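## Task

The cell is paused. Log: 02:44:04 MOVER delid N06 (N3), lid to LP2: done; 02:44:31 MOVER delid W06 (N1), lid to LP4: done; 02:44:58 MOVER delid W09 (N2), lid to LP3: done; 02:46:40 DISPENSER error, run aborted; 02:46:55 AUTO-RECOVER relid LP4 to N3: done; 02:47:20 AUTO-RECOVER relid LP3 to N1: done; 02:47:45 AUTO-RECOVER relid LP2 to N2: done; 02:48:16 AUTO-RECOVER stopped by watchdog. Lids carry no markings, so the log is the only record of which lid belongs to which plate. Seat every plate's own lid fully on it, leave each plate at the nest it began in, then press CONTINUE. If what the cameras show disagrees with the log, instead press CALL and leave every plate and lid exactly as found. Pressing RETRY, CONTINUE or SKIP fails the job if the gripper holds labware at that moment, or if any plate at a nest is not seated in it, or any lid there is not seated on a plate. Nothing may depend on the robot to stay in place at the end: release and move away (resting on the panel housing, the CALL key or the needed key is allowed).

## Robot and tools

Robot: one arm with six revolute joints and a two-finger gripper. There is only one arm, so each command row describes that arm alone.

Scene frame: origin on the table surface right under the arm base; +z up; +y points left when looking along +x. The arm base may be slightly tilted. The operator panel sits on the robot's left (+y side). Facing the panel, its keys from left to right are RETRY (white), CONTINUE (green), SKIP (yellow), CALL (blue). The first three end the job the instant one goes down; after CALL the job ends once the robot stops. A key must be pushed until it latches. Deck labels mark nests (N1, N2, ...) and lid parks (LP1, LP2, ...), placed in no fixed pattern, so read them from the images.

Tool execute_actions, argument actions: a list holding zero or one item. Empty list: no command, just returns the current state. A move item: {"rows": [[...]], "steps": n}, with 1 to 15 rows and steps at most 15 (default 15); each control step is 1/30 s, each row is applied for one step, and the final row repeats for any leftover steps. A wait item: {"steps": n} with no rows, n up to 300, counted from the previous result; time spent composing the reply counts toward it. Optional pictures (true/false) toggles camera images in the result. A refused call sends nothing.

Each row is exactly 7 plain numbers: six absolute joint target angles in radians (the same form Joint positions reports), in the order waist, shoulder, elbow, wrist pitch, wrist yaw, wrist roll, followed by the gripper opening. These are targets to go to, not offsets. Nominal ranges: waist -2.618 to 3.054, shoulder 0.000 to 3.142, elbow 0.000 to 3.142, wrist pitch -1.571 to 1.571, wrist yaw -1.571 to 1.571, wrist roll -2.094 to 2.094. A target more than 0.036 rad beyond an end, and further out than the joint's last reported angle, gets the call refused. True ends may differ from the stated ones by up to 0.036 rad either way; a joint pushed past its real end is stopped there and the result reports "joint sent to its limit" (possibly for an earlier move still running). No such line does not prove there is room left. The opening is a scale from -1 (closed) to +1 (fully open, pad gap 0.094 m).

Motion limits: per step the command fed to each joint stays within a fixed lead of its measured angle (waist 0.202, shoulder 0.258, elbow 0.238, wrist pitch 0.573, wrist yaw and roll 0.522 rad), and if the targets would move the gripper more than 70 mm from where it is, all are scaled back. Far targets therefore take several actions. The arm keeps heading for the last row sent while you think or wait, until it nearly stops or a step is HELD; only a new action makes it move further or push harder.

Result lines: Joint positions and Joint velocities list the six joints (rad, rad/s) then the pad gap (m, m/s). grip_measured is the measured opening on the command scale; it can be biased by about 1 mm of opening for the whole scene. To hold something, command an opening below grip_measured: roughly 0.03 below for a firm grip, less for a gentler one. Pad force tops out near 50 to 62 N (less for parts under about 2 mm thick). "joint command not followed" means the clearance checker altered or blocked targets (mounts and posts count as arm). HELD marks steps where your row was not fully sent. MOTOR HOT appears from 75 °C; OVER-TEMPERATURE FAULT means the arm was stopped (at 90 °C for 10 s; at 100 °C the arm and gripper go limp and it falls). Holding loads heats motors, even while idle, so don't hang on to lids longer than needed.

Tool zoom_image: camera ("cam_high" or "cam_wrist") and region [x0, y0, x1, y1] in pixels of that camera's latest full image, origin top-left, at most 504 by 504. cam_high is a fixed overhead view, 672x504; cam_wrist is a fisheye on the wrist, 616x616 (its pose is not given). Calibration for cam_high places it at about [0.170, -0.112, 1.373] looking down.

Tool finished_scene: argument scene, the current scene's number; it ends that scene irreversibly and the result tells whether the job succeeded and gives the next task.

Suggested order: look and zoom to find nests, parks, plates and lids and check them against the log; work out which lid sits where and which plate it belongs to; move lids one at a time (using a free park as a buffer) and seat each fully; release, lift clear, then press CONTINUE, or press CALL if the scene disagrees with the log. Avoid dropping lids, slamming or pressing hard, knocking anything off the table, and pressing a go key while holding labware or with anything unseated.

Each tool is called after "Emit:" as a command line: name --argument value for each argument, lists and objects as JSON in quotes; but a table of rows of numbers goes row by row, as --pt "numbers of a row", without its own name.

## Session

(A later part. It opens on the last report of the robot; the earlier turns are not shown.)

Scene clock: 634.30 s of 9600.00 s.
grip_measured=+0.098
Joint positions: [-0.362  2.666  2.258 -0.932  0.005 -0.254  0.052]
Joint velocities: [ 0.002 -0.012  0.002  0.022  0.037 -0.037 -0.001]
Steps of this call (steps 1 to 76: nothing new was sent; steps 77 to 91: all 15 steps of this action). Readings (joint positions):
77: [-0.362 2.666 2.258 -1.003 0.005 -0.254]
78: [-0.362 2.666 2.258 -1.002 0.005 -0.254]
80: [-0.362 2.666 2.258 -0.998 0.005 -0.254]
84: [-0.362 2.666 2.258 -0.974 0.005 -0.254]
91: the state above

Emit:
execute_actions --actions '[{"rows": [[-0.362,2.655,2.265,-0.91,0,-0.254,0.1],[-0.362,2.644,2.27,-0.91,0,-0.254,0.1],[-0.362,2.633,2.275,-0.91,0,-0.254,0.1],[-0.362,2.622,2.28,-0.91,0,-0.254,0.1],[-0.362,2.611,2.285,-0.91,0,-0.254,0.1],[-0.362,2.60,2.29,-0.91,0,-0.254,0.1],[-0.362,2.589,2.295,-0.91,0,-0.254,0.1],[-0.362,2.578,2.30,-0.91,0,-0.254,0.1],[-0.362,2.567,2.30,-0.92,0,-0.254,0.1],[-0.362,2.556,2.30,-0.93,0,-0.254,0.1],[-0.362,2.545,2.30,-0.94,0,-0.254,0.1],[-0.362,2.534,2.30,-0.95,0,-0.254,0.1],[-0.362,2.523,2.30,-0.96,0,-0.254,0.1],[-0.362,2.512,2.30,-0.97,0,-0.254,0.1],[-0.362,2.50,2.30,-0.98,0,-0.254,0.1]], "steps": 15}]' --pictures false

Emit:
execute_actions --actions '[{"rows": [[-0.365,2.50,2.30,-1.00,0,-0.26,0.3],[-0.368,2.50,2.30,-1.03,0,-0.265,0.5],[-0.371,2.50,2.30,-1.06,0,-0.27,0.7],[-0.374,2.50,2.30,-1.09,0,-0.275,0.9],[-0.377,2.50,2.30,-1.12,0,-0.28,1],[-0.38,2.50,2.30,-1.15,0,-0.285,1],[-0.383,2.50,2.30,-1.18,0,-0.29,1],[-0.386,2.50,2.30,-1.21,0,-0.295,1],[-0.389,2.50,2.30,-1.24,0,-0.30,1],[-0.392,2.50,2.30,-1.27,0,-0.30,1],[-0.395,2.50,2.30,-1.30,0,-0.30,1],[-0.398,2.50,2.30,-1.32,0,-0.30,1],[-0.401,2.50,2.30,-1.34,0,-0.30,1],[-0.404,2.50,2.30,-1.35,0,-0.30,1],[-0.408,2.50,2.30,-1.36,0,-0.30,1]], "steps": 15}]'

Scene clock: 640.20 s of 9600.00 s.
grip_measured=+0.098
Joint positions: [-0.362  2.563  2.269 -0.938  0.005 -0.254  0.052]
Joint velocities: [ 0.002 -0.442  0.061 -0.183 -0.022 -0.066 -0.   ]
Steps of this call (steps 1 to 15: the robot went on to your last target; steps 16 to 90: nothing new was sent; then 2.40 s passed at rest; steps 91 to 105: all 15 steps of this action). Readings (joint positions):
91: [-0.362 2.666 2.258 -0.922 0.005 -0.254]
92: [-0.362 2.666 2.258 -0.922 0.005 -0.254]
94: [-0.362 2.666 2.258 -0.922 0.005 -0.254]
98: [-0.362 2.652 2.258 -0.922 0.005 -0.254]
105: the state above

Scene clock: 640.70 s of 9600.00 s.
grip_measured=+1.000
Joint positions: [-0.394  2.51   2.287 -1.263  0.005 -0.289  0.094]
Joint velocities: [-0.125 -0.007  0.002 -0.652 -0.022 -0.037  0.   ]
Steps of this call (steps 1 to 15: all 15 steps of this action). Readings (joint positions):
1: [-0.362 2.548 2.272 -0.945 0.005 -0.254]
2: [-0.362 2.536 2.276 -0.955 0.005 -0.255]
4: [-0.362 2.518 2.283 -0.983 0.005 -0.259]
8: [-0.367 2.510 2.287 -1.072 0.005 -0.272]
15: the state above

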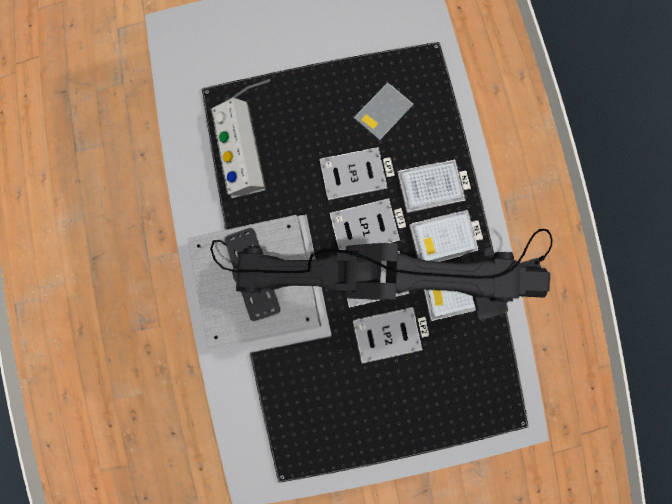

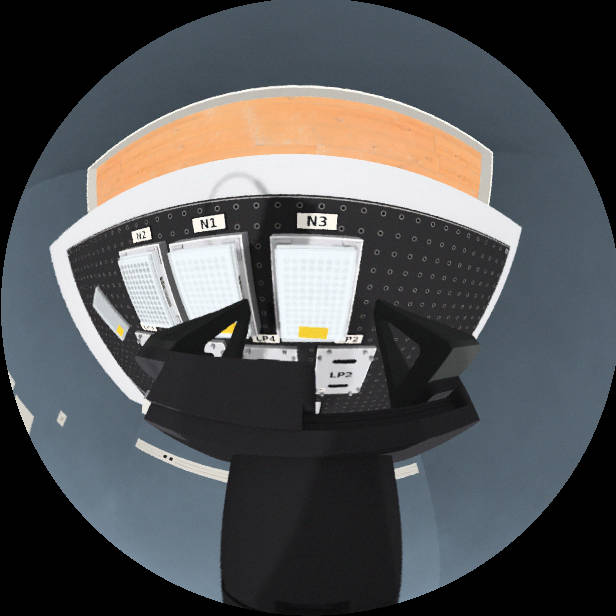

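Emit:
execute_actions --actions '[{"steps": 20}]'

Emit:
zoom_image --camera "cam_wrist" --region '[100, 180, 400, 380]'

Scene clock: 642.30 s of 9600.00 s.
grip_measured=+1.000
Joint positions: [-0.405  2.51   2.287 -1.344  0.005 -0.293  0.094]
Joint velocities: [-0.002  0.002  0.002  0.007  0.022  0.022  0.   ]
Steps of this call (steps 1 to 30: the robot went on to your last target; steps 31 to 48: nothing new was sent). Readings (joint positions):
1: [-0.397 2.510 2.287 -1.281 0.005 -0.290]
2: [-0.400 2.510 2.287 -1.295 0.005 -0.291]
4: [-0.405 2.510 2.287 -1.315 0.005 -0.291]
8: [-0.405 2.510 2.287 -1.333 0.005 -0.293]
48: the state above
The arm was judged still, so your last target was given up. Only a new action makes it travel on or press farther. Fingers that are still opening or closing keep moving.

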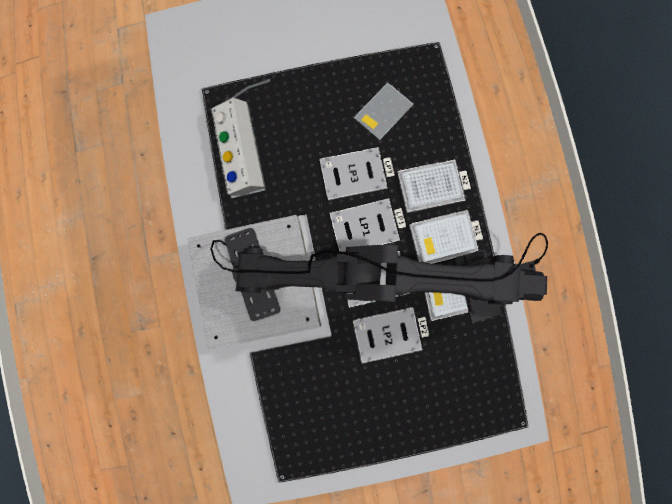

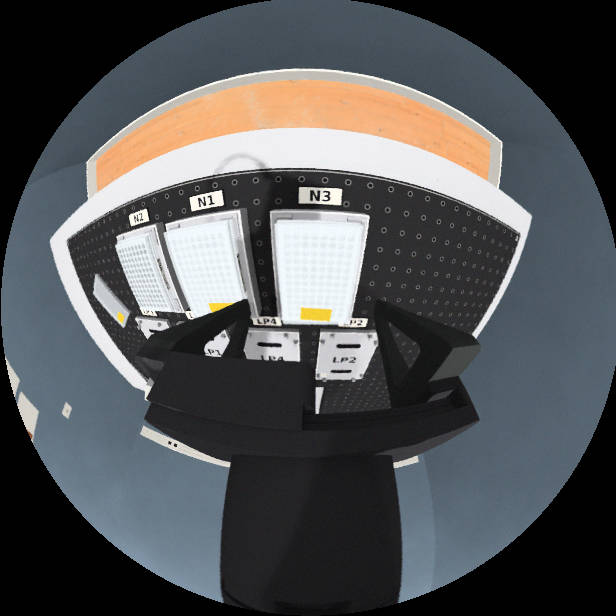

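Region (100, 180, 400, 380) of cam_wrist's 616x616 image, scaled by 1.680, with more detail than that image has.

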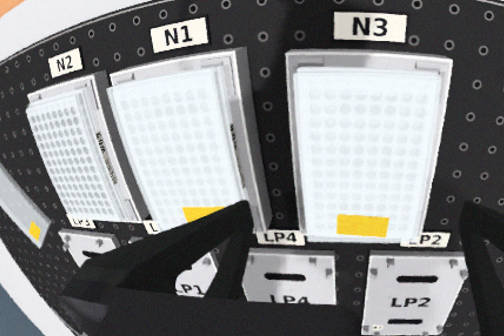

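Emit:
zoom_image --camera "cam_wrist" --region '[200, 195, 300, 330]'

Region (200, 195, 300, 330) of cam_wrist's 616x616 image, scaled by 3.733, with more detail than that image has; it fills the left 373 columns of this view, and the rest is white.

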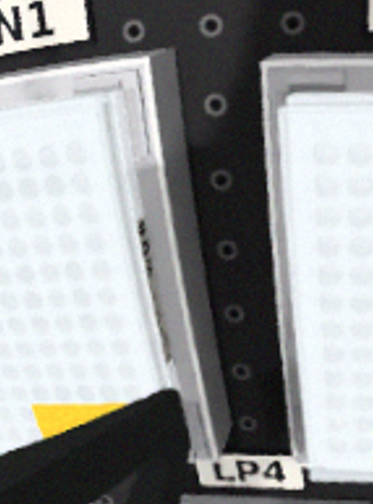

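Emit:
execute_actions --actions '[{"rows": [[-0.39,2.50,2.30,-1.355,0,-0.285,1],[-0.373,2.50,2.30,-1.355,0,-0.268,1],[-0.356,2.50,2.30,-1.355,0,-0.251,1],[-0.339,2.50,2.30,-1.355,0,-0.234,1],[-0.322,2.50,2.30,-1.355,0,-0.217,1],[-0.305,2.50,2.30,-1.355,0,-0.20,1],[-0.288,2.50,2.30,-1.355,0,-0.183,1],[-0.271,2.50,2.30,-1.355,0,-0.166,1],[-0.254,2.50,2.30,-1.355,0,-0.149,1],[-0.237,2.50,2.30,-1.355,0,-0.132,1],[-0.22,2.50,2.30,-1.355,0,-0.115,1],[-0.203,2.50,2.30,-1.355,0,-0.098,1],[-0.186,2.50,2.30,-1.355,0,-0.081,1],[-0.168,2.50,2.30,-1.355,0,-0.064,1],[-0.15,2.50,2.30,-1.355,0,-0.05,1]], "steps": 15}]' --pictures false

Emit:
execute_actions --actions '[{"steps": 25}]'

Emit:
zoom_image --camera "cam_wrist" --region '[140, 170, 480, 350]'

Scene clock: 647.83 s of 9600.00 s.
grip_measured=+1.000
Joint positions: [-0.179  2.51   2.287 -1.344  0.005 -0.122  0.094]
Joint velocities: [ 0.505 -0.007 -0.007 -0.022 -0.007  0.462  0.   ]
Steps of this call (steps 1 to 90: nothing new was sent; then 2.03 s passed at rest; steps 91 to 105: all 15 steps of this action). Readings (joint positions):
91: [-0.405 2.510 2.287 -1.344 0.005 -0.293]
92: [-0.403 2.510 2.287 -1.344 0.005 -0.290]
94: [-0.391 2.510 2.287 -1.344 0.005 -0.275]
98: [-0.328 2.510 2.287 -1.344 0.007 -0.228]
105: the state above

Scene clock: 648.67 s of 9600.00 s.
grip_measured=+1.000
Joint positions: [-0.146  2.51   2.287 -1.344 -0.003 -0.057  0.094]
Joint velocities: [ 0.007 -0.002 -0.012 -0.037 -0.037 -0.081  0.   ]
Steps of this call (steps 1 to 25: the robot went on to your last target). Readings (joint positions):
1: [-0.162 2.510 2.287 -1.344 0.003 -0.109]
2: [-0.149 2.510 2.287 -1.344 0.002 -0.099]
4: [-0.133 2.510 2.287 -1.344 -0.002 -0.084]
8: [-0.136 2.510 2.287 -1.344 -0.003 -0.068]
25: the state above

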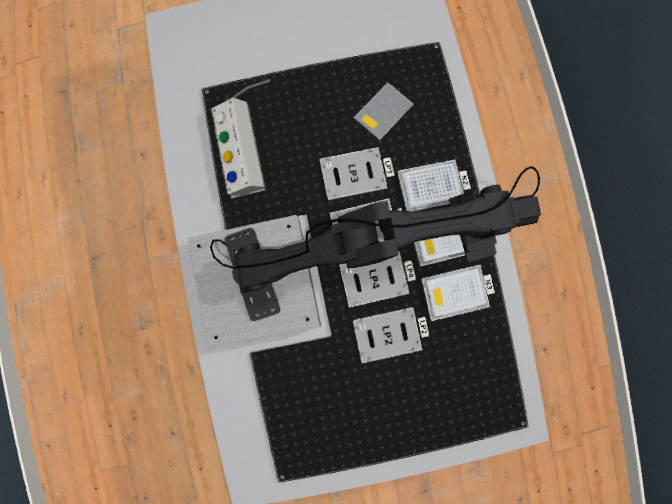

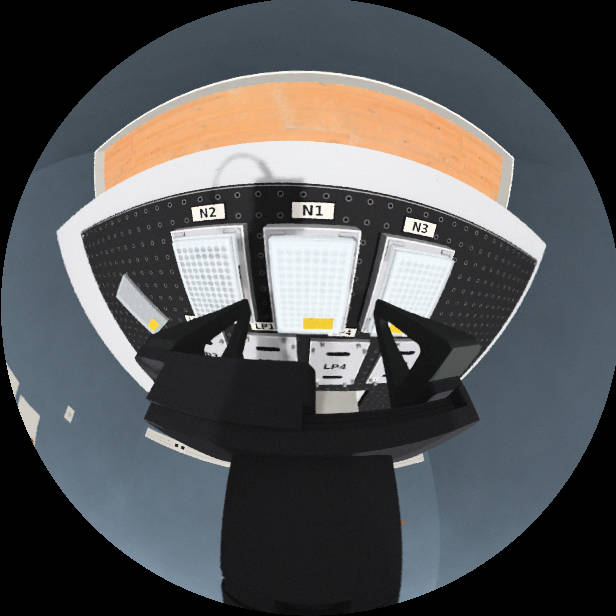

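Region (140, 170, 480, 350) of cam_wrist's 616x616 image, scaled by 1.482, with more detail than that image has; it fills the top 267 rows of this view, and the rest is white.

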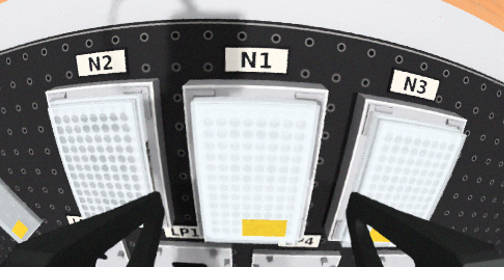

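Emit:
zoom_image --camera "cam_wrist" --region '[350, 220, 470, 340]'

Emit:
zoom_image --camera "cam_high" --region '[400, 250, 510, 330]'

Region (350, 220, 470, 340) of cam_wrist's 616x616 image, scaled by 4.200, with more detail than that image has.

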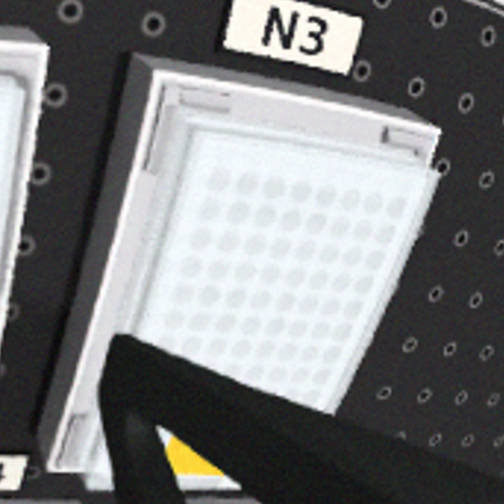

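Region (400, 250, 510, 330) of cam_high's 672x504 image, scaled by 4.582, with more detail than that image has; it fills the top 367 rows of this view, and the rest is white.

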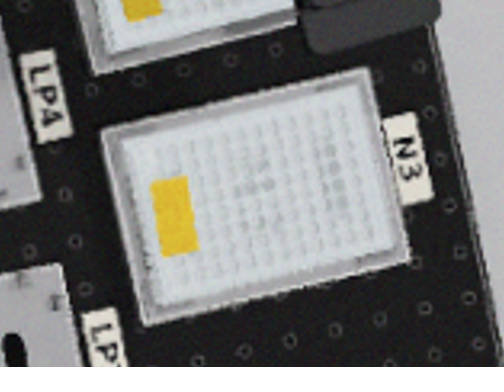

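Emit:
execute_actions --actions '[{"rows": [[-0.10,2.50,2.30,-1.355,0,-0.04,1],[-0.05,2.50,2.30,-1.355,0,-0.03,1],[0.0,2.50,2.30,-1.355,0,-0.02,1],[0.05,2.50,2.30,-1.355,0,-0.01,1],[0.10,2.50,2.30,-1.355,0,0.0,1],[0.15,2.50,2.30,-1.355,0,0.01,1],[0.20,2.50,2.30,-1.355,0,0.02,1],[0.25,2.50,2.30,-1.355,0,0.03,1],[0.30,2.50,2.30,-1.355,0,0.04,1],[0.35,2.50,2.30,-1.355,0,0.05,1],[0.40,2.50,2.30,-1.355,0,0.06,1],[0.45,2.50,2.30,-1.355,0,0.07,1],[0.50,2.50,2.30,-1.355,0,0.08,1],[0.54,2.50,2.30,-1.355,0,0.09,1],[0.576,2.50,2.30,-1.355,0,0.10,1]], "steps": 15}]' --pictures false

Emit:
execute_actions --actions '[{"steps": 30}]'

Scene clock: 673.50 s of 9600.00 s.
grip_measured=+1.000
Joint positions: [ 0.403  2.51   2.287 -1.344  0.01   0.036  0.094]
Joint velocities: [ 1.419 -0.012 -0.012  0.007 -0.037  0.227  0.   ]
Steps of this call (steps 1 to 15: the robot went on to your last target; steps 16 to 90: nothing new was sent; then 21.33 s passed at rest; steps 91 to 105: all 15 steps of this action). Readings (joint positions):
91: [-0.143 2.510 2.287 -1.344 -0.002 -0.055]
92: [-0.135 2.510 2.287 -1.344 0.002 -0.051]
94: [-0.096 2.510 2.287 -1.344 0.011 -0.040]
98: [0.057 2.510 2.287 -1.344 0.013 -0.018]
105: the state above

Scene clock: 674.50 s of 9600.00 s.
grip_measured=+1.000
Joint positions: [ 0.57   2.51   2.287 -1.344 -0.002  0.093  0.094]
Joint velocities: [-0.012  0.012  0.007 -0.007  0.022 -0.022  0.   ]
Steps of this call (steps 1 to 30: the robot went on to your last target). Readings (joint positions):
1: [0.455 2.510 2.287 -1.344 0.009 0.045]
2: [0.505 2.510 2.287 -1.344 0.007 0.054]
4: [0.589 2.510 2.287 -1.344 -0.002 0.067]
8: [0.643 2.510 2.287 -1.344 -0.018 0.080]
30: the state above
The arm was judged still, so your last target was given up. Only a new action makes it travel on or press farther. Fingers that are still opening or closing keep moving.

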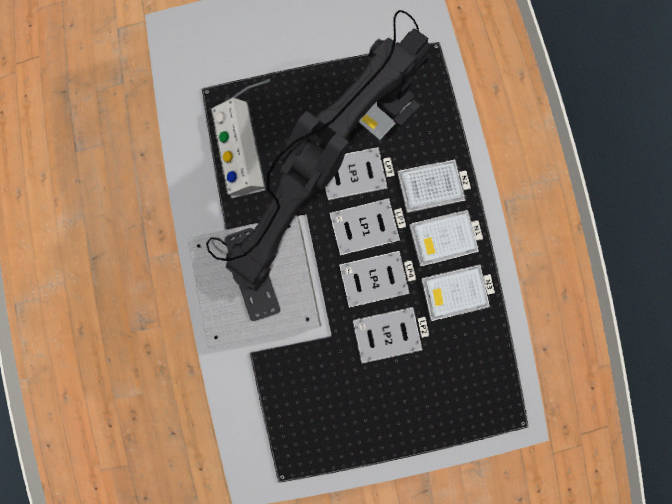

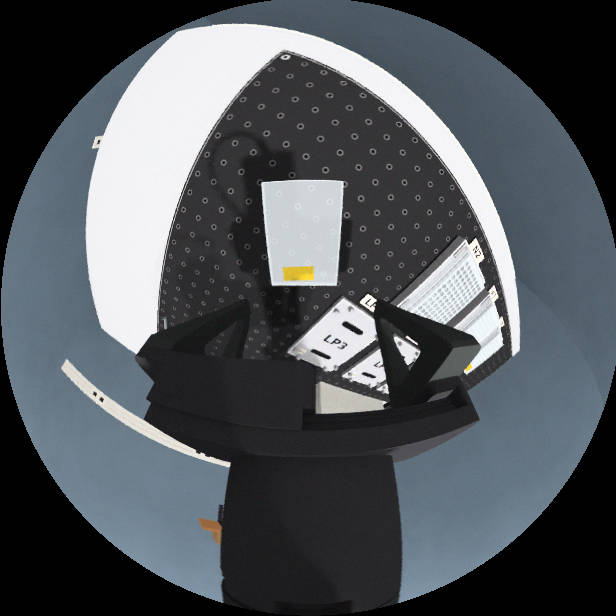

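Emit:
execute_actions --actions '[{"rows": [[0.572,2.516,2.30,-1.342,0,0.10,1],[0.574,2.522,2.31,-1.34,0,0.10,1],[0.576,2.528,2.32,-1.338,0,0.10,1],[0.578,2.534,2.33,-1.336,0,0.10,1],[0.58,2.54,2.34,-1.334,0,0.10,1],[0.582,2.546,2.35,-1.332,0,0.10,1],[0.584,2.552,2.355,-1.33,0,0.10,1],[0.586,2.558,2.36,-1.328,0,0.10,1],[0.588,2.564,2.365,-1.326,0,0.10,1],[0.59,2.57,2.37,-1.324,0,0.10,1],[0.592,2.576,2.375,-1.322,0,0.10,1],[0.594,2.582,2.38,-1.32,0,0.10,1],[0.596,2.588,2.385,-1.318,0,0.10,1],[0.596,2.594,2.39,-1.316,0,0.10,1],[0.596,2.60,2.395,-1.314,0,0.10,1]], "steps": 15}]' --pictures false

Emit:
execute_actions --actions '[{"rows": [[0.596,2.606,2.40,-1.31,0,0.10,1],[0.596,2.612,2.403,-1.306,0,0.10,1],[0.596,2.618,2.406,-1.302,0,0.10,1],[0.596,2.624,2.409,-1.298,0,0.10,1],[0.596,2.63,2.412,-1.294,0,0.10,1],[0.596,2.636,2.415,-1.29,0,0.10,1],[0.596,2.642,2.418,-1.286,0,0.10,1],[0.596,2.648,2.42,-1.282,0,0.10,1],[0.596,2.654,2.42,-1.278,0,0.10,1],[0.596,2.66,2.42,-1.274,0,0.10,1],[0.596,2.666,2.42,-1.27,0,0.10,1],[0.596,2.672,2.42,-1.266,0,0.10,1],[0.596,2.678,2.42,-1.262,0,0.10,1],[0.596,2.684,2.42,-1.258,0,0.10,1],[0.596,2.69,2.42,-1.255,0,0.10,1]], "steps": 15}]' --pictures false

Emit:
execute_actions --actions '[{"steps": 25}]'

Scene clock: 684.70 s of 9600.00 s.
grip_measured=+1.000
Joint positions: [ 0.586  2.583  2.359 -1.34  -0.002  0.093  0.094]
Joint velocities: [0.056 0.208 0.12  0.081 0.007 0.037 0.   ]
Steps of this call (steps 1 to 90: nothing new was sent; then 6.70 s passed at rest; steps 91 to 105: all 15 steps of this action). Readings (joint positions):
91: [0.570 2.510 2.287 -1.344 -0.002 0.093]
92: [0.570 2.510 2.287 -1.344 -0.002 0.093]
94: [0.570 2.512 2.291 -1.344 -0.002 0.093]
98: [0.571 2.536 2.325 -1.344 -0.002 0.093]
105: the state above

Scene clock: 685.20 s of 9600.00 s.
grip_measured=+1.000
Joint positions: [ 0.591  2.671  2.393 -1.29  -0.002  0.093  0.094]
Joint velocities: [-0.007  0.178 -0.007  0.168  0.037 -0.022  0.   ]
Steps of this call (steps 1 to 15: all 15 steps of this action). Readings (joint positions):
1: [0.589 2.590 2.364 -1.339 -0.002 0.093]
2: [0.590 2.596 2.368 -1.337 -0.002 0.093]
4: [0.591 2.608 2.375 -1.331 -0.002 0.093]
8: [0.591 2.631 2.388 -1.318 -0.002 0.093]
15: the state above

Scene clock: 686.03 s of 9600.00 s.
grip_measured=+1.000
Joint positions: [ 0.591  2.694  2.393 -1.276 -0.002  0.093  0.094]
Joint velocities: [-0.007 -0.002  0.012 -0.022  0.007  0.051  0.   ]
Steps of this call (steps 1 to 25: the robot went on to your last target). Readings (joint positions):
1: [0.591 2.677 2.393 -1.287 -0.002 0.093]
2: [0.591 2.682 2.393 -1.285 -0.002 0.093]
4: [0.591 2.690 2.393 -1.282 -0.002 0.093]
8: [0.591 2.694 2.393 -1.280 -0.002 0.093]
25: the state above

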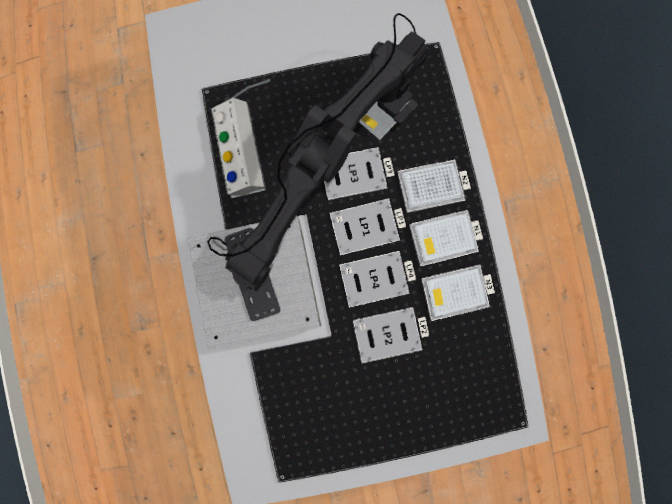

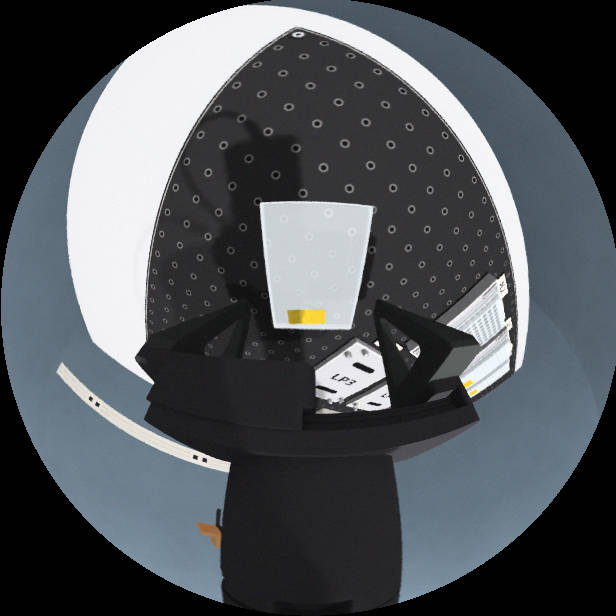

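Emit:
execute_actions --actions '[{"rows": [[0.596,2.696,2.42,-1.25,0,0.10,1],[0.596,2.699,2.42,-1.246,0,0.10,1],[0.596,2.702,2.42,-1.242,0,0.10,1],[0.596,2.705,2.42,-1.238,0,0.10,1],[0.596,2.708,2.42,-1.234,0,0.10,1],[0.596,2.711,2.42,-1.23,0,0.10,1],[0.596,2.714,2.42,-1.226,0,0.10,1],[0.596,2.717,2.42,-1.222,0,0.10,1],[0.596,2.72,2.42,-1.218,0,0.10,1],[0.596,2.723,2.42,-1.214,0,0.10,1],[0.596,2.726,2.42,-1.21,0,0.10,1],[0.596,2.728,2.42,-1.206,0,0.10,1],[0.596,2.73,2.42,-1.203,0,0.10,1],[0.596,2.73,2.42,-1.203,0,0.10,1],[0.596,2.73,2.42,-1.203,0,0.10,1]], "steps": 15}]' --pictures false

Emit:
execute_actions --actions '[{"steps": 20}]'

Emit:
zoom_image --camera "cam_wrist" --region '[180, 180, 440, 400]'

Scene clock: 694.03 s of 9600.00 s.
grip_measured=+1.000
Joint positions: [ 0.591  2.725  2.393 -1.233 -0.002  0.093  0.094]
Joint velocities: [0.007 0.11  0.002 0.081 0.037 0.022 0.   ]
Steps of this call (steps 1 to 15: the robot went on to your last target; steps 16 to 90: nothing new was sent; then 4.50 s passed at rest; steps 91 to 105: all 15 steps of this action). Readings (joint positions):
91: [0.591 2.694 2.393 -1.276 -0.002 0.093]
92: [0.591 2.694 2.393 -1.274 -0.002 0.093]
94: [0.591 2.694 2.393 -1.270 -0.002 0.093]
98: [0.591 2.696 2.393 -1.257 -0.002 0.093]
105: the state above

Scene clock: 694.70 s of 9600.00 s.
grip_measured=+1.000
Joint positions: [ 0.591  2.732  2.393 -1.224 -0.002  0.093  0.094]
Joint velocities: [-0.007 -0.007 -0.002 -0.022 -0.051 -0.095  0.   ]
Steps of this call (steps 1 to 15: the robot went on to your last target; steps 16 to 20: nothing new was sent). Readings (joint positions):
1: [0.591 2.728 2.393 -1.231 -0.002 0.093]
2: [0.591 2.730 2.393 -1.230 -0.002 0.093]
4: [0.591 2.732 2.393 -1.229 -0.002 0.093]
8: [0.591 2.732 2.393 -1.226 -0.002 0.093]
20: the state above
The arm was judged still, so your last target was given up. Only a new action makes it travel on or press farther. Fingers that are still opening or closing keep moving.

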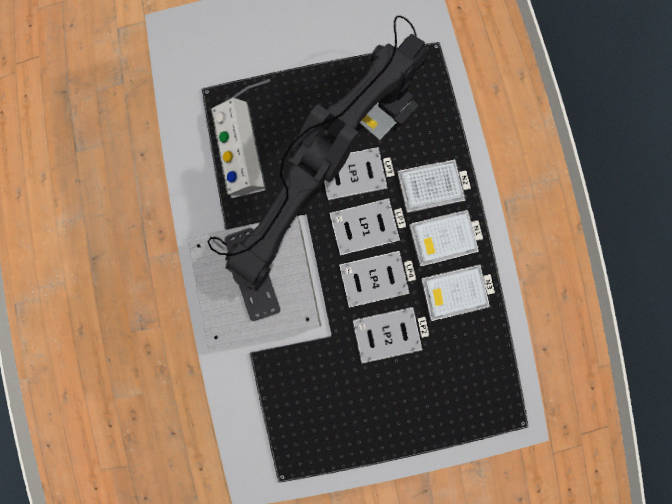

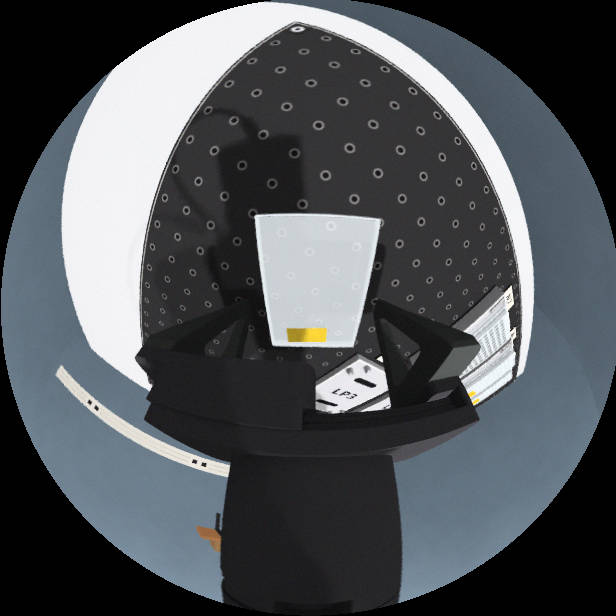

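Region (180, 180, 440, 400) of cam_wrist's 616x616 image, scaled by 1.938, with more detail than that image has; it fills the top 426 rows of this view, and the rest is white.

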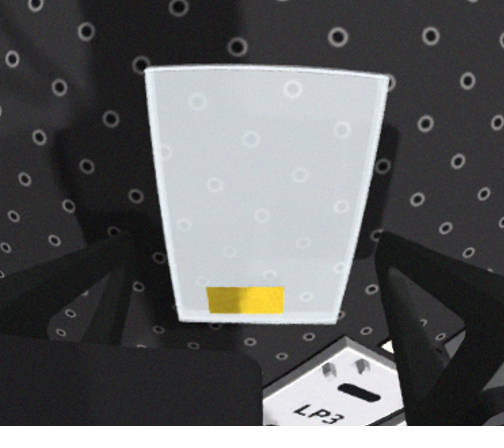

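Emit:
execute_actions --actions '[{"rows": [[0.594,2.734,2.42,-1.20,0,0.10,1],[0.592,2.736,2.42,-1.198,0,0.10,1],[0.59,2.738,2.42,-1.196,0,0.10,1],[0.588,2.74,2.42,-1.194,0,0.10,1],[0.586,2.742,2.42,-1.192,0,0.10,1],[0.584,2.744,2.42,-1.19,0,0.10,1],[0.582,2.746,2.42,-1.188,0,0.10,1],[0.58,2.748,2.42,-1.186,0,0.10,1],[0.58,2.75,2.42,-1.184,0,0.10,1],[0.58,2.752,2.42,-1.182,0,0.10,1],[0.58,2.754,2.42,-1.18,0,0.10,1],[0.58,2.756,2.42,-1.178,0,0.10,1],[0.58,2.758,2.42,-1.176,0,0.10,1],[0.58,2.758,2.42,-1.174,0,0.10,1],[0.58,2.758,2.42,-1.174,0,0.10,1]], "steps": 15}]' --pictures false

Emit:
execute_actions --actions '[{"steps": 20}]'

Emit:
zoom_image --camera "cam_wrist" --region '[180, 180, 440, 400]'

Scene clock: 702.43 s of 9600.00 s.
grip_measured=+1.000
Joint positions: [ 0.591  2.749  2.393 -1.201 -0.002  0.093  0.094]
Joint velocities: [-0.002  0.076 -0.002  0.051 -0.022  0.051  0.   ]
Steps of this call (steps 1 to 90: nothing new was sent; then 4.23 s passed at rest; steps 91 to 105: all 15 steps of this action). Readings (joint positions):
91: [0.591 2.732 2.393 -1.224 -0.002 0.093]
92: [0.591 2.732 2.393 -1.223 -0.002 0.093]
94: [0.591 2.732 2.393 -1.221 -0.002 0.093]
98: [0.591 2.732 2.393 -1.215 -0.002 0.093]
105: the state above

Scene clock: 703.10 s of 9600.00 s.
grip_measured=+1.000
Joint positions: [ 0.591  2.757  2.393 -1.195 -0.002  0.093  0.094]
Joint velocities: [-0.012 -0.007 -0.012  0.007  0.037  0.022  0.   ]
Steps of this call (steps 1 to 15: the robot went on to your last target; steps 16 to 20: nothing new was sent). Readings (joint positions):
1: [0.591 2.752 2.393 -1.200 -0.002 0.093]
2: [0.591 2.754 2.393 -1.199 -0.002 0.093]
4: [0.591 2.757 2.393 -1.199 -0.002 0.093]
8: [0.591 2.757 2.393 -1.197 -0.002 0.093]
20: the state above
The arm was judged still, so your last target was given up. Only a new action makes it travel on or press farther. Fingers that are still opening or closing keep moving.

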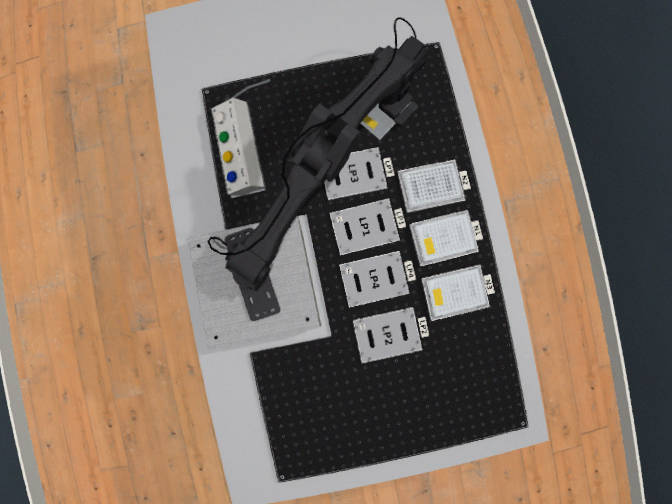

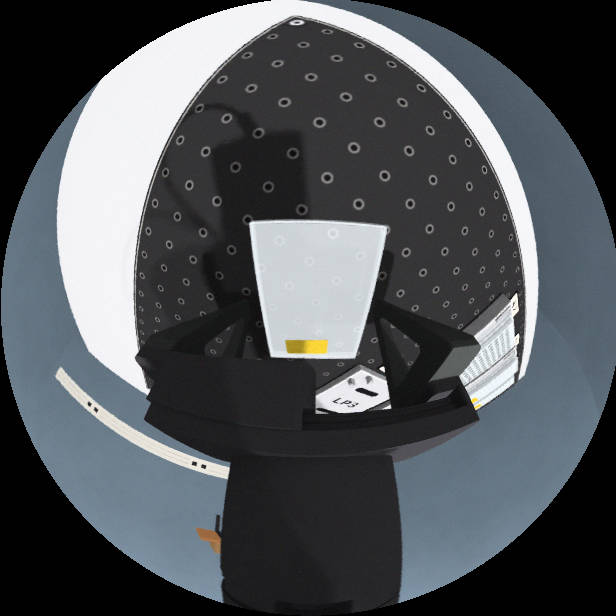

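Region (180, 180, 440, 400) of cam_wrist's 616x616 image, scaled by 1.938, with more detail than that image has; it fills the top 426 rows of this view, and the rest is white.

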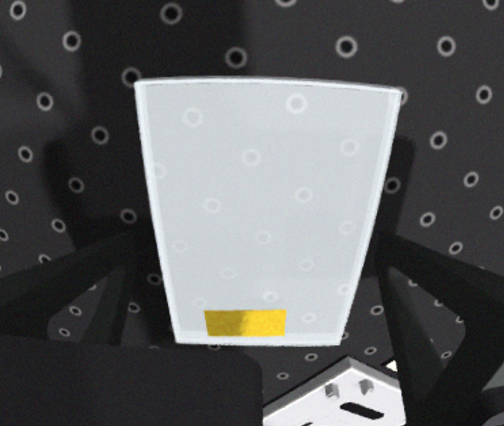

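Emit:
execute_actions --actions '[{"rows": [[0.578,2.758,2.42,-1.174,0,0.10,1],[0.576,2.758,2.42,-1.174,0,0.10,1],[0.574,2.758,2.42,-1.174,0,0.10,1],[0.573,2.758,2.42,-1.174,0,0.10,1],[0.572,2.758,2.42,-1.174,0,0.10,1]], "steps": 15}]' --pictures false

Scene clock: 705.27 s of 9600.00 s.
grip_measured=+1.000
Joint positions: [ 0.578  2.757  2.393 -1.195 -0.002  0.093  0.094]
Joint velocities: [ 0.002  0.002  0.012 -0.051  0.022 -0.007  0.   ]
Steps of this call (steps 1 to 50: nothing new was sent; steps 51 to 65: all 15 steps of this action). Readings (joint positions):
51: [0.591 2.757 2.393 -1.195 -0.002 0.093]
52: [0.591 2.757 2.393 -1.195 -0.002 0.093]
54: [0.588 2.757 2.393 -1.195 -0.002 0.093]
58: [0.581 2.757 2.393 -1.195 -0.002 0.093]
65: the state above

Emit:
execute_actions --actions '[]'

Emit:
zoom_image --camera "cam_wrist" --region '[180, 180, 440, 400]'

Scene clock: 707.13 s of 9600.00 s.
grip_measured=+1.000
Joint positions: [ 0.578  2.757  2.393 -1.195 -0.002  0.093  0.094]
Joint velocities: [ 0.007 -0.012 -0.017 -0.007 -0.007 -0.022  0.   ]
Steps of this call (steps 1 to 15: the robot went on to your last target; steps 16 to 56: nothing new was sent). Readings (joint positions):
1: [0.578 2.757 2.393 -1.195 -0.002 0.093]
2: [0.578 2.757 2.393 -1.195 -0.002 0.093]
4: [0.578 2.757 2.393 -1.195 -0.002 0.093]
8: [0.578 2.757 2.393 -1.195 -0.002 0.093]
56: the state above
The arm was judged still, so your last target was given up. Only a new action makes it travel on or press farther. Fingers that are still opening or closing keep moving.

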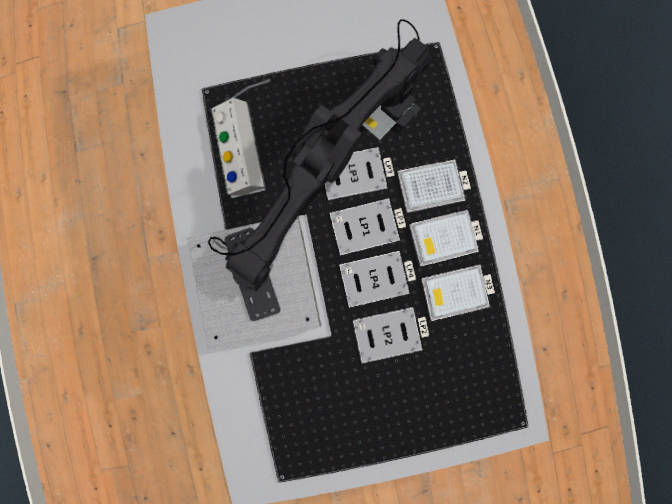

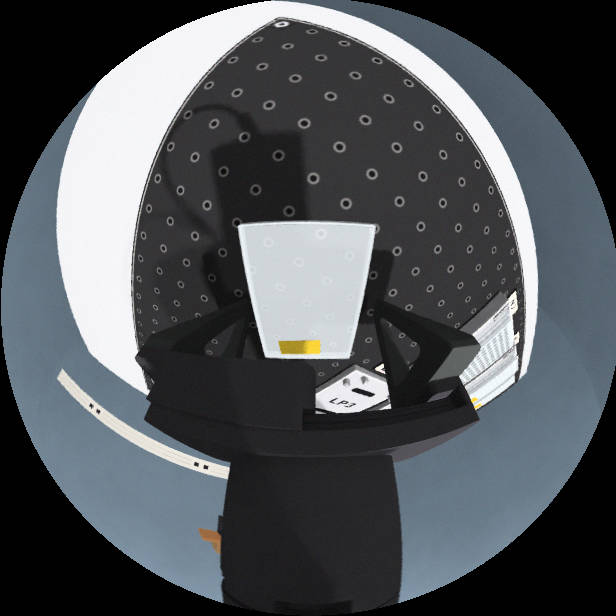

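Region (180, 180, 440, 400) of cam_wrist's 616x616 image, scaled by 1.938, with more detail than that image has; it fills the top 426 rows of this view, and the rest is white.

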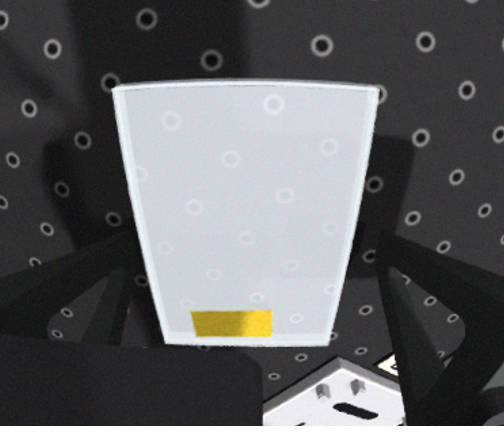

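Emit:
execute_actions --actions '[{"rows": [[0.586,2.758,2.42,-1.174,0,0.10,1],[0.588,2.758,2.42,-1.174,0,0.10,1],[0.59,2.758,2.42,-1.174,0,0.10,1]], "steps": 15}]' --pictures false

Scene clock: 714.93 s of 9600.00 s.
grip_measured=+1.000
Joint positions: [ 0.578  2.757  2.393 -1.195 -0.002  0.093  0.094]
Joint velocities: [-0.002  0.007  0.002  0.022 -0.022 -0.051  0.   ]
Steps of this call (steps 1 to 90: nothing new was sent; then 4.30 s passed at rest; steps 91 to 105: all 15 steps of this action). Readings (joint positions):
91: [0.578 2.757 2.393 -1.195 -0.002 0.093]
92: [0.578 2.757 2.393 -1.195 -0.002 0.093]
94: [0.578 2.757 2.393 -1.195 -0.002 0.093]
98: [0.578 2.757 2.393 -1.195 -0.002 0.093]
105: the state above

Emit:
execute_actions --actions '[{"rows": [[0.596,2.758,2.42,-1.174,0,0.10,1],[0.596,2.758,2.42,-1.174,0,0.10,1],[0.596,2.758,2.42,-1.174,0,0.10,1],[0.594,2.758,2.42,-1.174,0,0.10,1],[0.592,2.758,2.42,-1.174,0,0.10,1],[0.59,2.758,2.42,-1.174,0,0.10,1]], "steps": 15}]' --pictures false

Scene clock: 720.47 s of 9600.00 s.
grip_measured=+1.000
Joint positions: [ 0.586  2.757  2.393 -1.195 -0.002  0.094  0.094]
Joint velocities: [ 0.002 -0.002  0.002 -0.066 -0.037 -0.051  0.   ]
Steps of this call (steps 1 to 15: the robot went on to your last target; steps 16 to 90: nothing new was sent; then 2.03 s passed at rest; steps 91 to 105: all 15 steps of this action). Readings (joint positions):
91: [0.578 2.757 2.393 -1.195 -0.002 0.093]
92: [0.580 2.757 2.393 -1.195 -0.002 0.094]
94: [0.582 2.757 2.393 -1.195 -0.002 0.094]
98: [0.586 2.757 2.393 -1.195 -0.002 0.094]
105: the state above

Emit:
execute_actions --actions '[{"rows": [[0.59,2.760,2.42,-1.172,0,0.10,1],[0.59,2.762,2.42,-1.17,0,0.10,1],[0.59,2.764,2.42,-1.168,0,0.10,1],[0.59,2.766,2.42,-1.166,0,0.10,1],[0.59,2.768,2.42,-1.164,0,0.10,1],[0.59,2.77,2.42,-1.163,0,0.10,1]], "steps": 15}]' --pictures false

Emit:
execute_actions --actions '[{"steps": 15}]'

Emit:
zoom_image --camera "cam_wrist" --region '[180, 180, 440, 400]'

Scene clock: 724.10 s of 9600.00 s.
grip_measured=+1.000
Joint positions: [ 0.586  2.757  2.393 -1.185 -0.002  0.094  0.094]
Joint velocities: [ 0.022 -0.012 -0.012  0.081 -0.066  0.081  0.   ]
Steps of this call (steps 1 to 15: the robot went on to your last target; steps 16 to 90: nothing new was sent; then 0.13 s passed at rest; steps 91 to 105: all 15 steps of this action). Readings (joint positions):
91: [0.586 2.757 2.393 -1.195 -0.002 0.094]
92: [0.586 2.757 2.393 -1.195 -0.002 0.094]
94: [0.586 2.757 2.393 -1.193 -0.002 0.094]
98: [0.586 2.757 2.393 -1.188 -0.002 0.094]
105: the state above

Scene clock: 724.60 s of 9600.00 s.
grip_measured=+1.000
Joint positions: [ 0.586  2.757  2.393 -1.184 -0.002  0.094  0.094]
Joint velocities: [ 0.007  0.007  0.002 -0.007  0.051 -0.007  0.   ]
Steps of this call (steps 1 to 15: the robot went on to your last target). Readings (joint positions):
1: [0.586 2.757 2.393 -1.185 -0.002 0.094]
2: [0.586 2.757 2.393 -1.185 -0.002 0.094]
4: [0.586 2.757 2.393 -1.184 -0.002 0.094]
8: [0.586 2.757 2.393 -1.184 -0.002 0.094]
15: the state above
The arm was judged still, so your last target was given up. Only a new action makes it travel on or press farther. Fingers that are still opening or closing keep moving.

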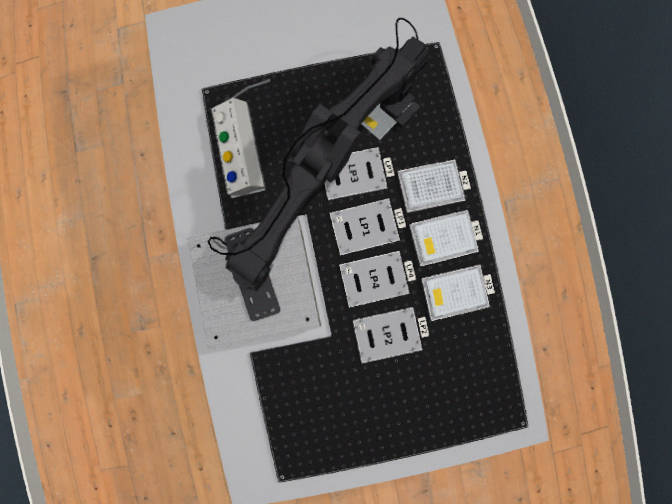

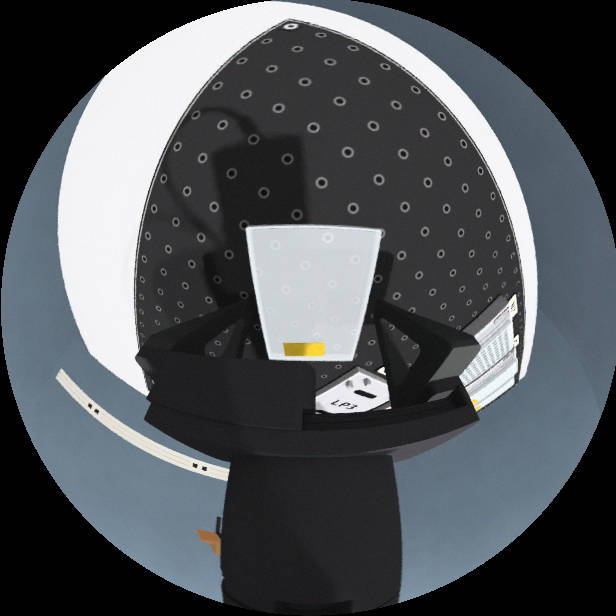

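Region (180, 180, 440, 400) of cam_wrist's 616x616 image, scaled by 1.938, with more detail than that image has; it fills the top 426 rows of this view, and the rest is white.

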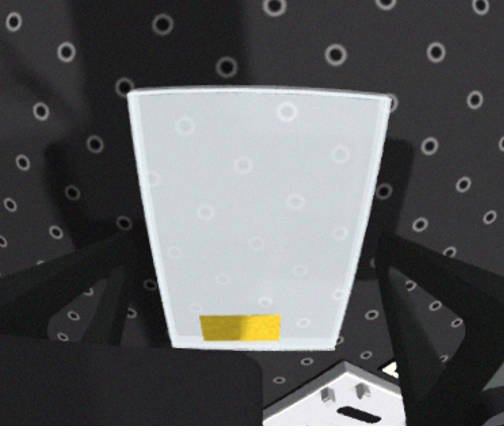

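Emit:
execute_actions --actions '[{"rows": [[0.59,2.76,2.39,-1.162,0,0.10,1],[0.59,2.76,2.387,-1.161,0,0.10,1],[0.59,2.76,2.384,-1.16,0,0.10,1],[0.59,2.76,2.381,-1.159,0,0.10,1],[0.59,2.76,2.378,-1.158,0,0.10,1],[0.59,2.76,2.375,-1.157,0,0.10,1],[0.59,2.76,2.372,-1.156,0,0.10,1],[0.59,2.76,2.369,-1.155,0,0.10,1]], "steps": 15}]' --pictures false

Emit:
execute_actions --actions '[{"steps": 15}]'

Emit:
zoom_image --camera "cam_wrist" --region '[180, 180, 440, 400]'

Scene clock: 727.27 s of 9600.00 s.
grip_measured=+1.000
Joint positions: [ 0.586  2.757  2.375 -1.176 -0.002  0.094  0.094]
Joint velocities: [-0.007  0.007  0.002 -0.007 -0.007 -0.007  0.   ]
Steps of this call (steps 1 to 65: nothing new was sent; steps 66 to 80: all 15 steps of this action). Readings (joint positions):
66: [0.586 2.757 2.393 -1.184 -0.002 0.094]
67: [0.586 2.757 2.393 -1.184 -0.002 0.094]
69: [0.586 2.757 2.393 -1.183 -0.002 0.094]
73: [0.586 2.757 2.386 -1.178 -0.002 0.094]
80: the state above

Scene clock: 727.77 s of 9600.00 s.
grip_measured=+1.000
Joint positions: [ 0.586  2.757  2.375 -1.176 -0.002  0.094  0.094]
Joint velocities: [ 0.007 -0.007 -0.012 -0.066  0.066  0.037  0.   ]
Steps of this call (steps 1 to 15: the robot went on to your last target). Readings (joint positions):
1: [0.586 2.757 2.375 -1.176 -0.002 0.094]
2: [0.586 2.757 2.375 -1.176 -0.002 0.094]
4: [0.586 2.757 2.375 -1.176 -0.002 0.094]
8: [0.586 2.757 2.375 -1.176 -0.002 0.094]
15: the state above
The arm was judged still, so your last target was given up. Only a new action makes it travel on or press farther. Fingers that are still opening or closing keep moving.

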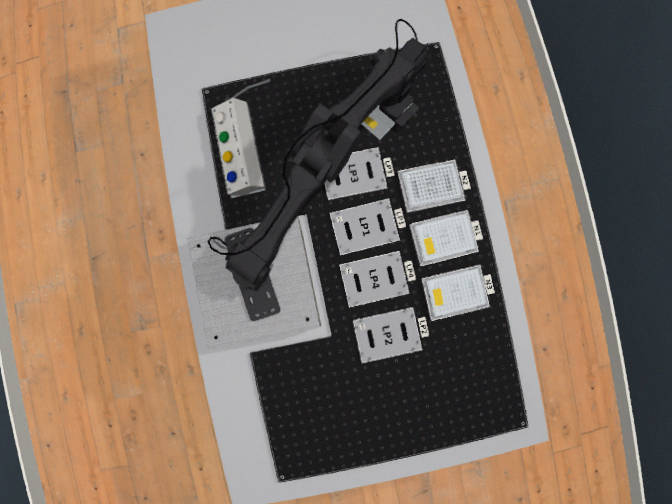

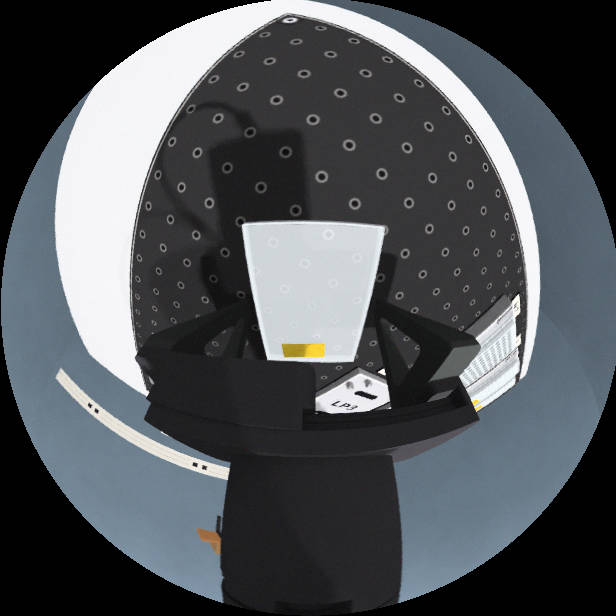

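Region (180, 180, 440, 400) of cam_wrist's 616x616 image, scaled by 1.938, with more detail than that image has; it fills the top 426 rows of this view, and the rest is white.

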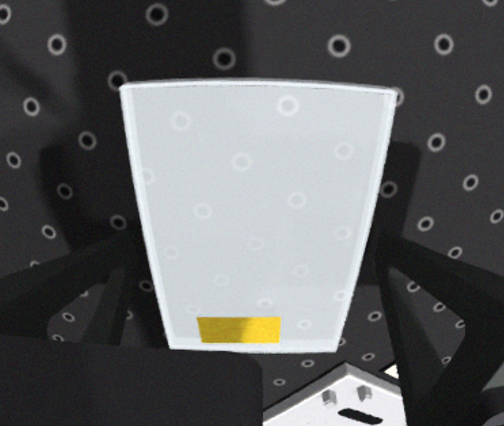

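Emit:
execute_actions --actions '[{"rows": [[0.59,2.76,2.366,-1.152,0,0.10,1],[0.59,2.76,2.363,-1.15,0,0.10,1],[0.59,2.76,2.36,-1.148,0,0.10,1],[0.59,2.76,2.357,-1.146,0,0.10,1],[0.59,2.76,2.354,-1.144,0,0.10,1],[0.59,2.76,2.352,-1.142,0,0.10,1]], "steps": 15}]' --pictures false

Emit:
execute_actions --actions '[{"steps": 15}]'

Emit:
zoom_image --camera "cam_wrist" --region '[180, 180, 440, 400]'

Scene clock: 730.23 s of 9600.00 s.
grip_measured=+1.000
Joint positions: [ 0.586  2.757  2.358 -1.164 -0.002  0.094  0.094]
Joint velocities: [ 0.002  0.007 -0.002  0.022 -0.095 -0.022  0.   ]
Steps of this call (steps 1 to 59: nothing new was sent; steps 60 to 74: all 15 steps of this action). Readings (joint positions):
60: [0.586 2.757 2.375 -1.176 -0.002 0.094]
61: [0.586 2.757 2.375 -1.175 -0.002 0.094]
63: [0.586 2.757 2.373 -1.172 -0.002 0.094]
67: [0.586 2.757 2.362 -1.166 -0.002 0.094]
74: the state above

Scene clock: 730.73 s of 9600.00 s.
grip_measured=+1.000
Joint positions: [ 0.586  2.757  2.358 -1.163 -0.002  0.094  0.094]
Joint velocities: [-0.007 -0.012 -0.017 -0.007 -0.066 -0.066  0.   ]
Steps of this call (steps 1 to 15: the robot went on to your last target). Readings (joint positions):
1: [0.586 2.757 2.358 -1.164 -0.002 0.094]
2: [0.586 2.757 2.358 -1.164 -0.002 0.094]
4: [0.586 2.757 2.358 -1.163 -0.002 0.094]
8: [0.586 2.757 2.358 -1.163 -0.002 0.094]
15: the state above
The arm was judged still, so your last target was given up. Only a new action makes it travel on or press farther. Fingers that are still opening or closing keep moving.

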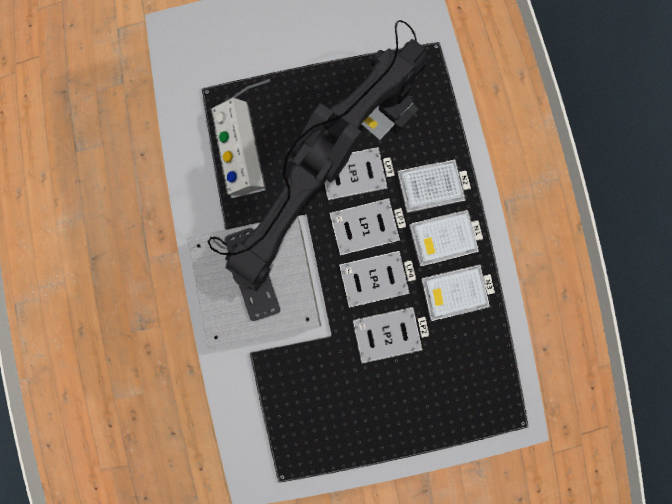

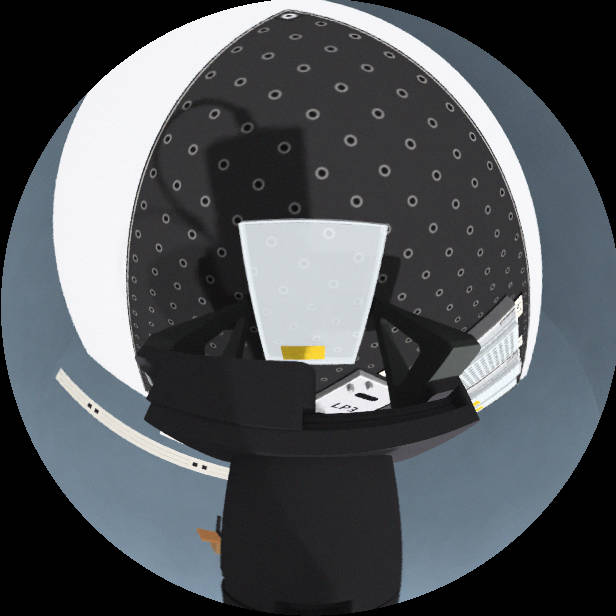

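Region (180, 180, 440, 400) of cam_wrist's 616x616 image, scaled by 1.938, with more detail than that image has; it fills the top 426 rows of this view, and the rest is white.

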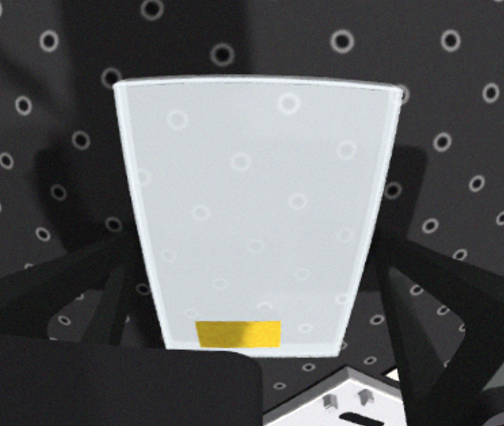

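Emit:
execute_actions --actions '[{"rows": [[0.59,2.76,2.352,-1.142,0,0.10,0.95],[0.59,2.76,2.352,-1.142,0,0.10,0.9],[0.59,2.76,2.352,-1.142,0,0.10,0.86],[0.59,2.76,2.352,-1.142,0,0.10,0.83],[0.59,2.76,2.352,-1.142,0,0.10,0.80],[0.59,2.76,2.352,-1.142,0,0.10,0.77],[0.59,2.76,2.352,-1.142,0,0.10,0.74],[0.59,2.76,2.352,-1.142,0,0.10,0.70]], "steps": 15}]' --pictures false

Scene clock: 733.67 s of 9600.00 s.
grip_measured=+0.767
Joint positions: [ 0.586  2.757  2.358 -1.163 -0.002  0.094  0.083]
Joint velocities: [ 0.002 -0.002 -0.022 -0.095 -0.095  0.051 -0.001]
Steps of this call (steps 1 to 73: nothing new was sent; steps 74 to 88: all 15 steps of this action). Readings (joint positions):
74: [0.586 2.757 2.358 -1.163 -0.002 0.094]
75: [0.586 2.757 2.358 -1.163 -0.002 0.094]
77: [0.586 2.757 2.358 -1.163 -0.002 0.094]
81: [0.586 2.757 2.358 -1.163 -0.002 0.094]
88: the state above


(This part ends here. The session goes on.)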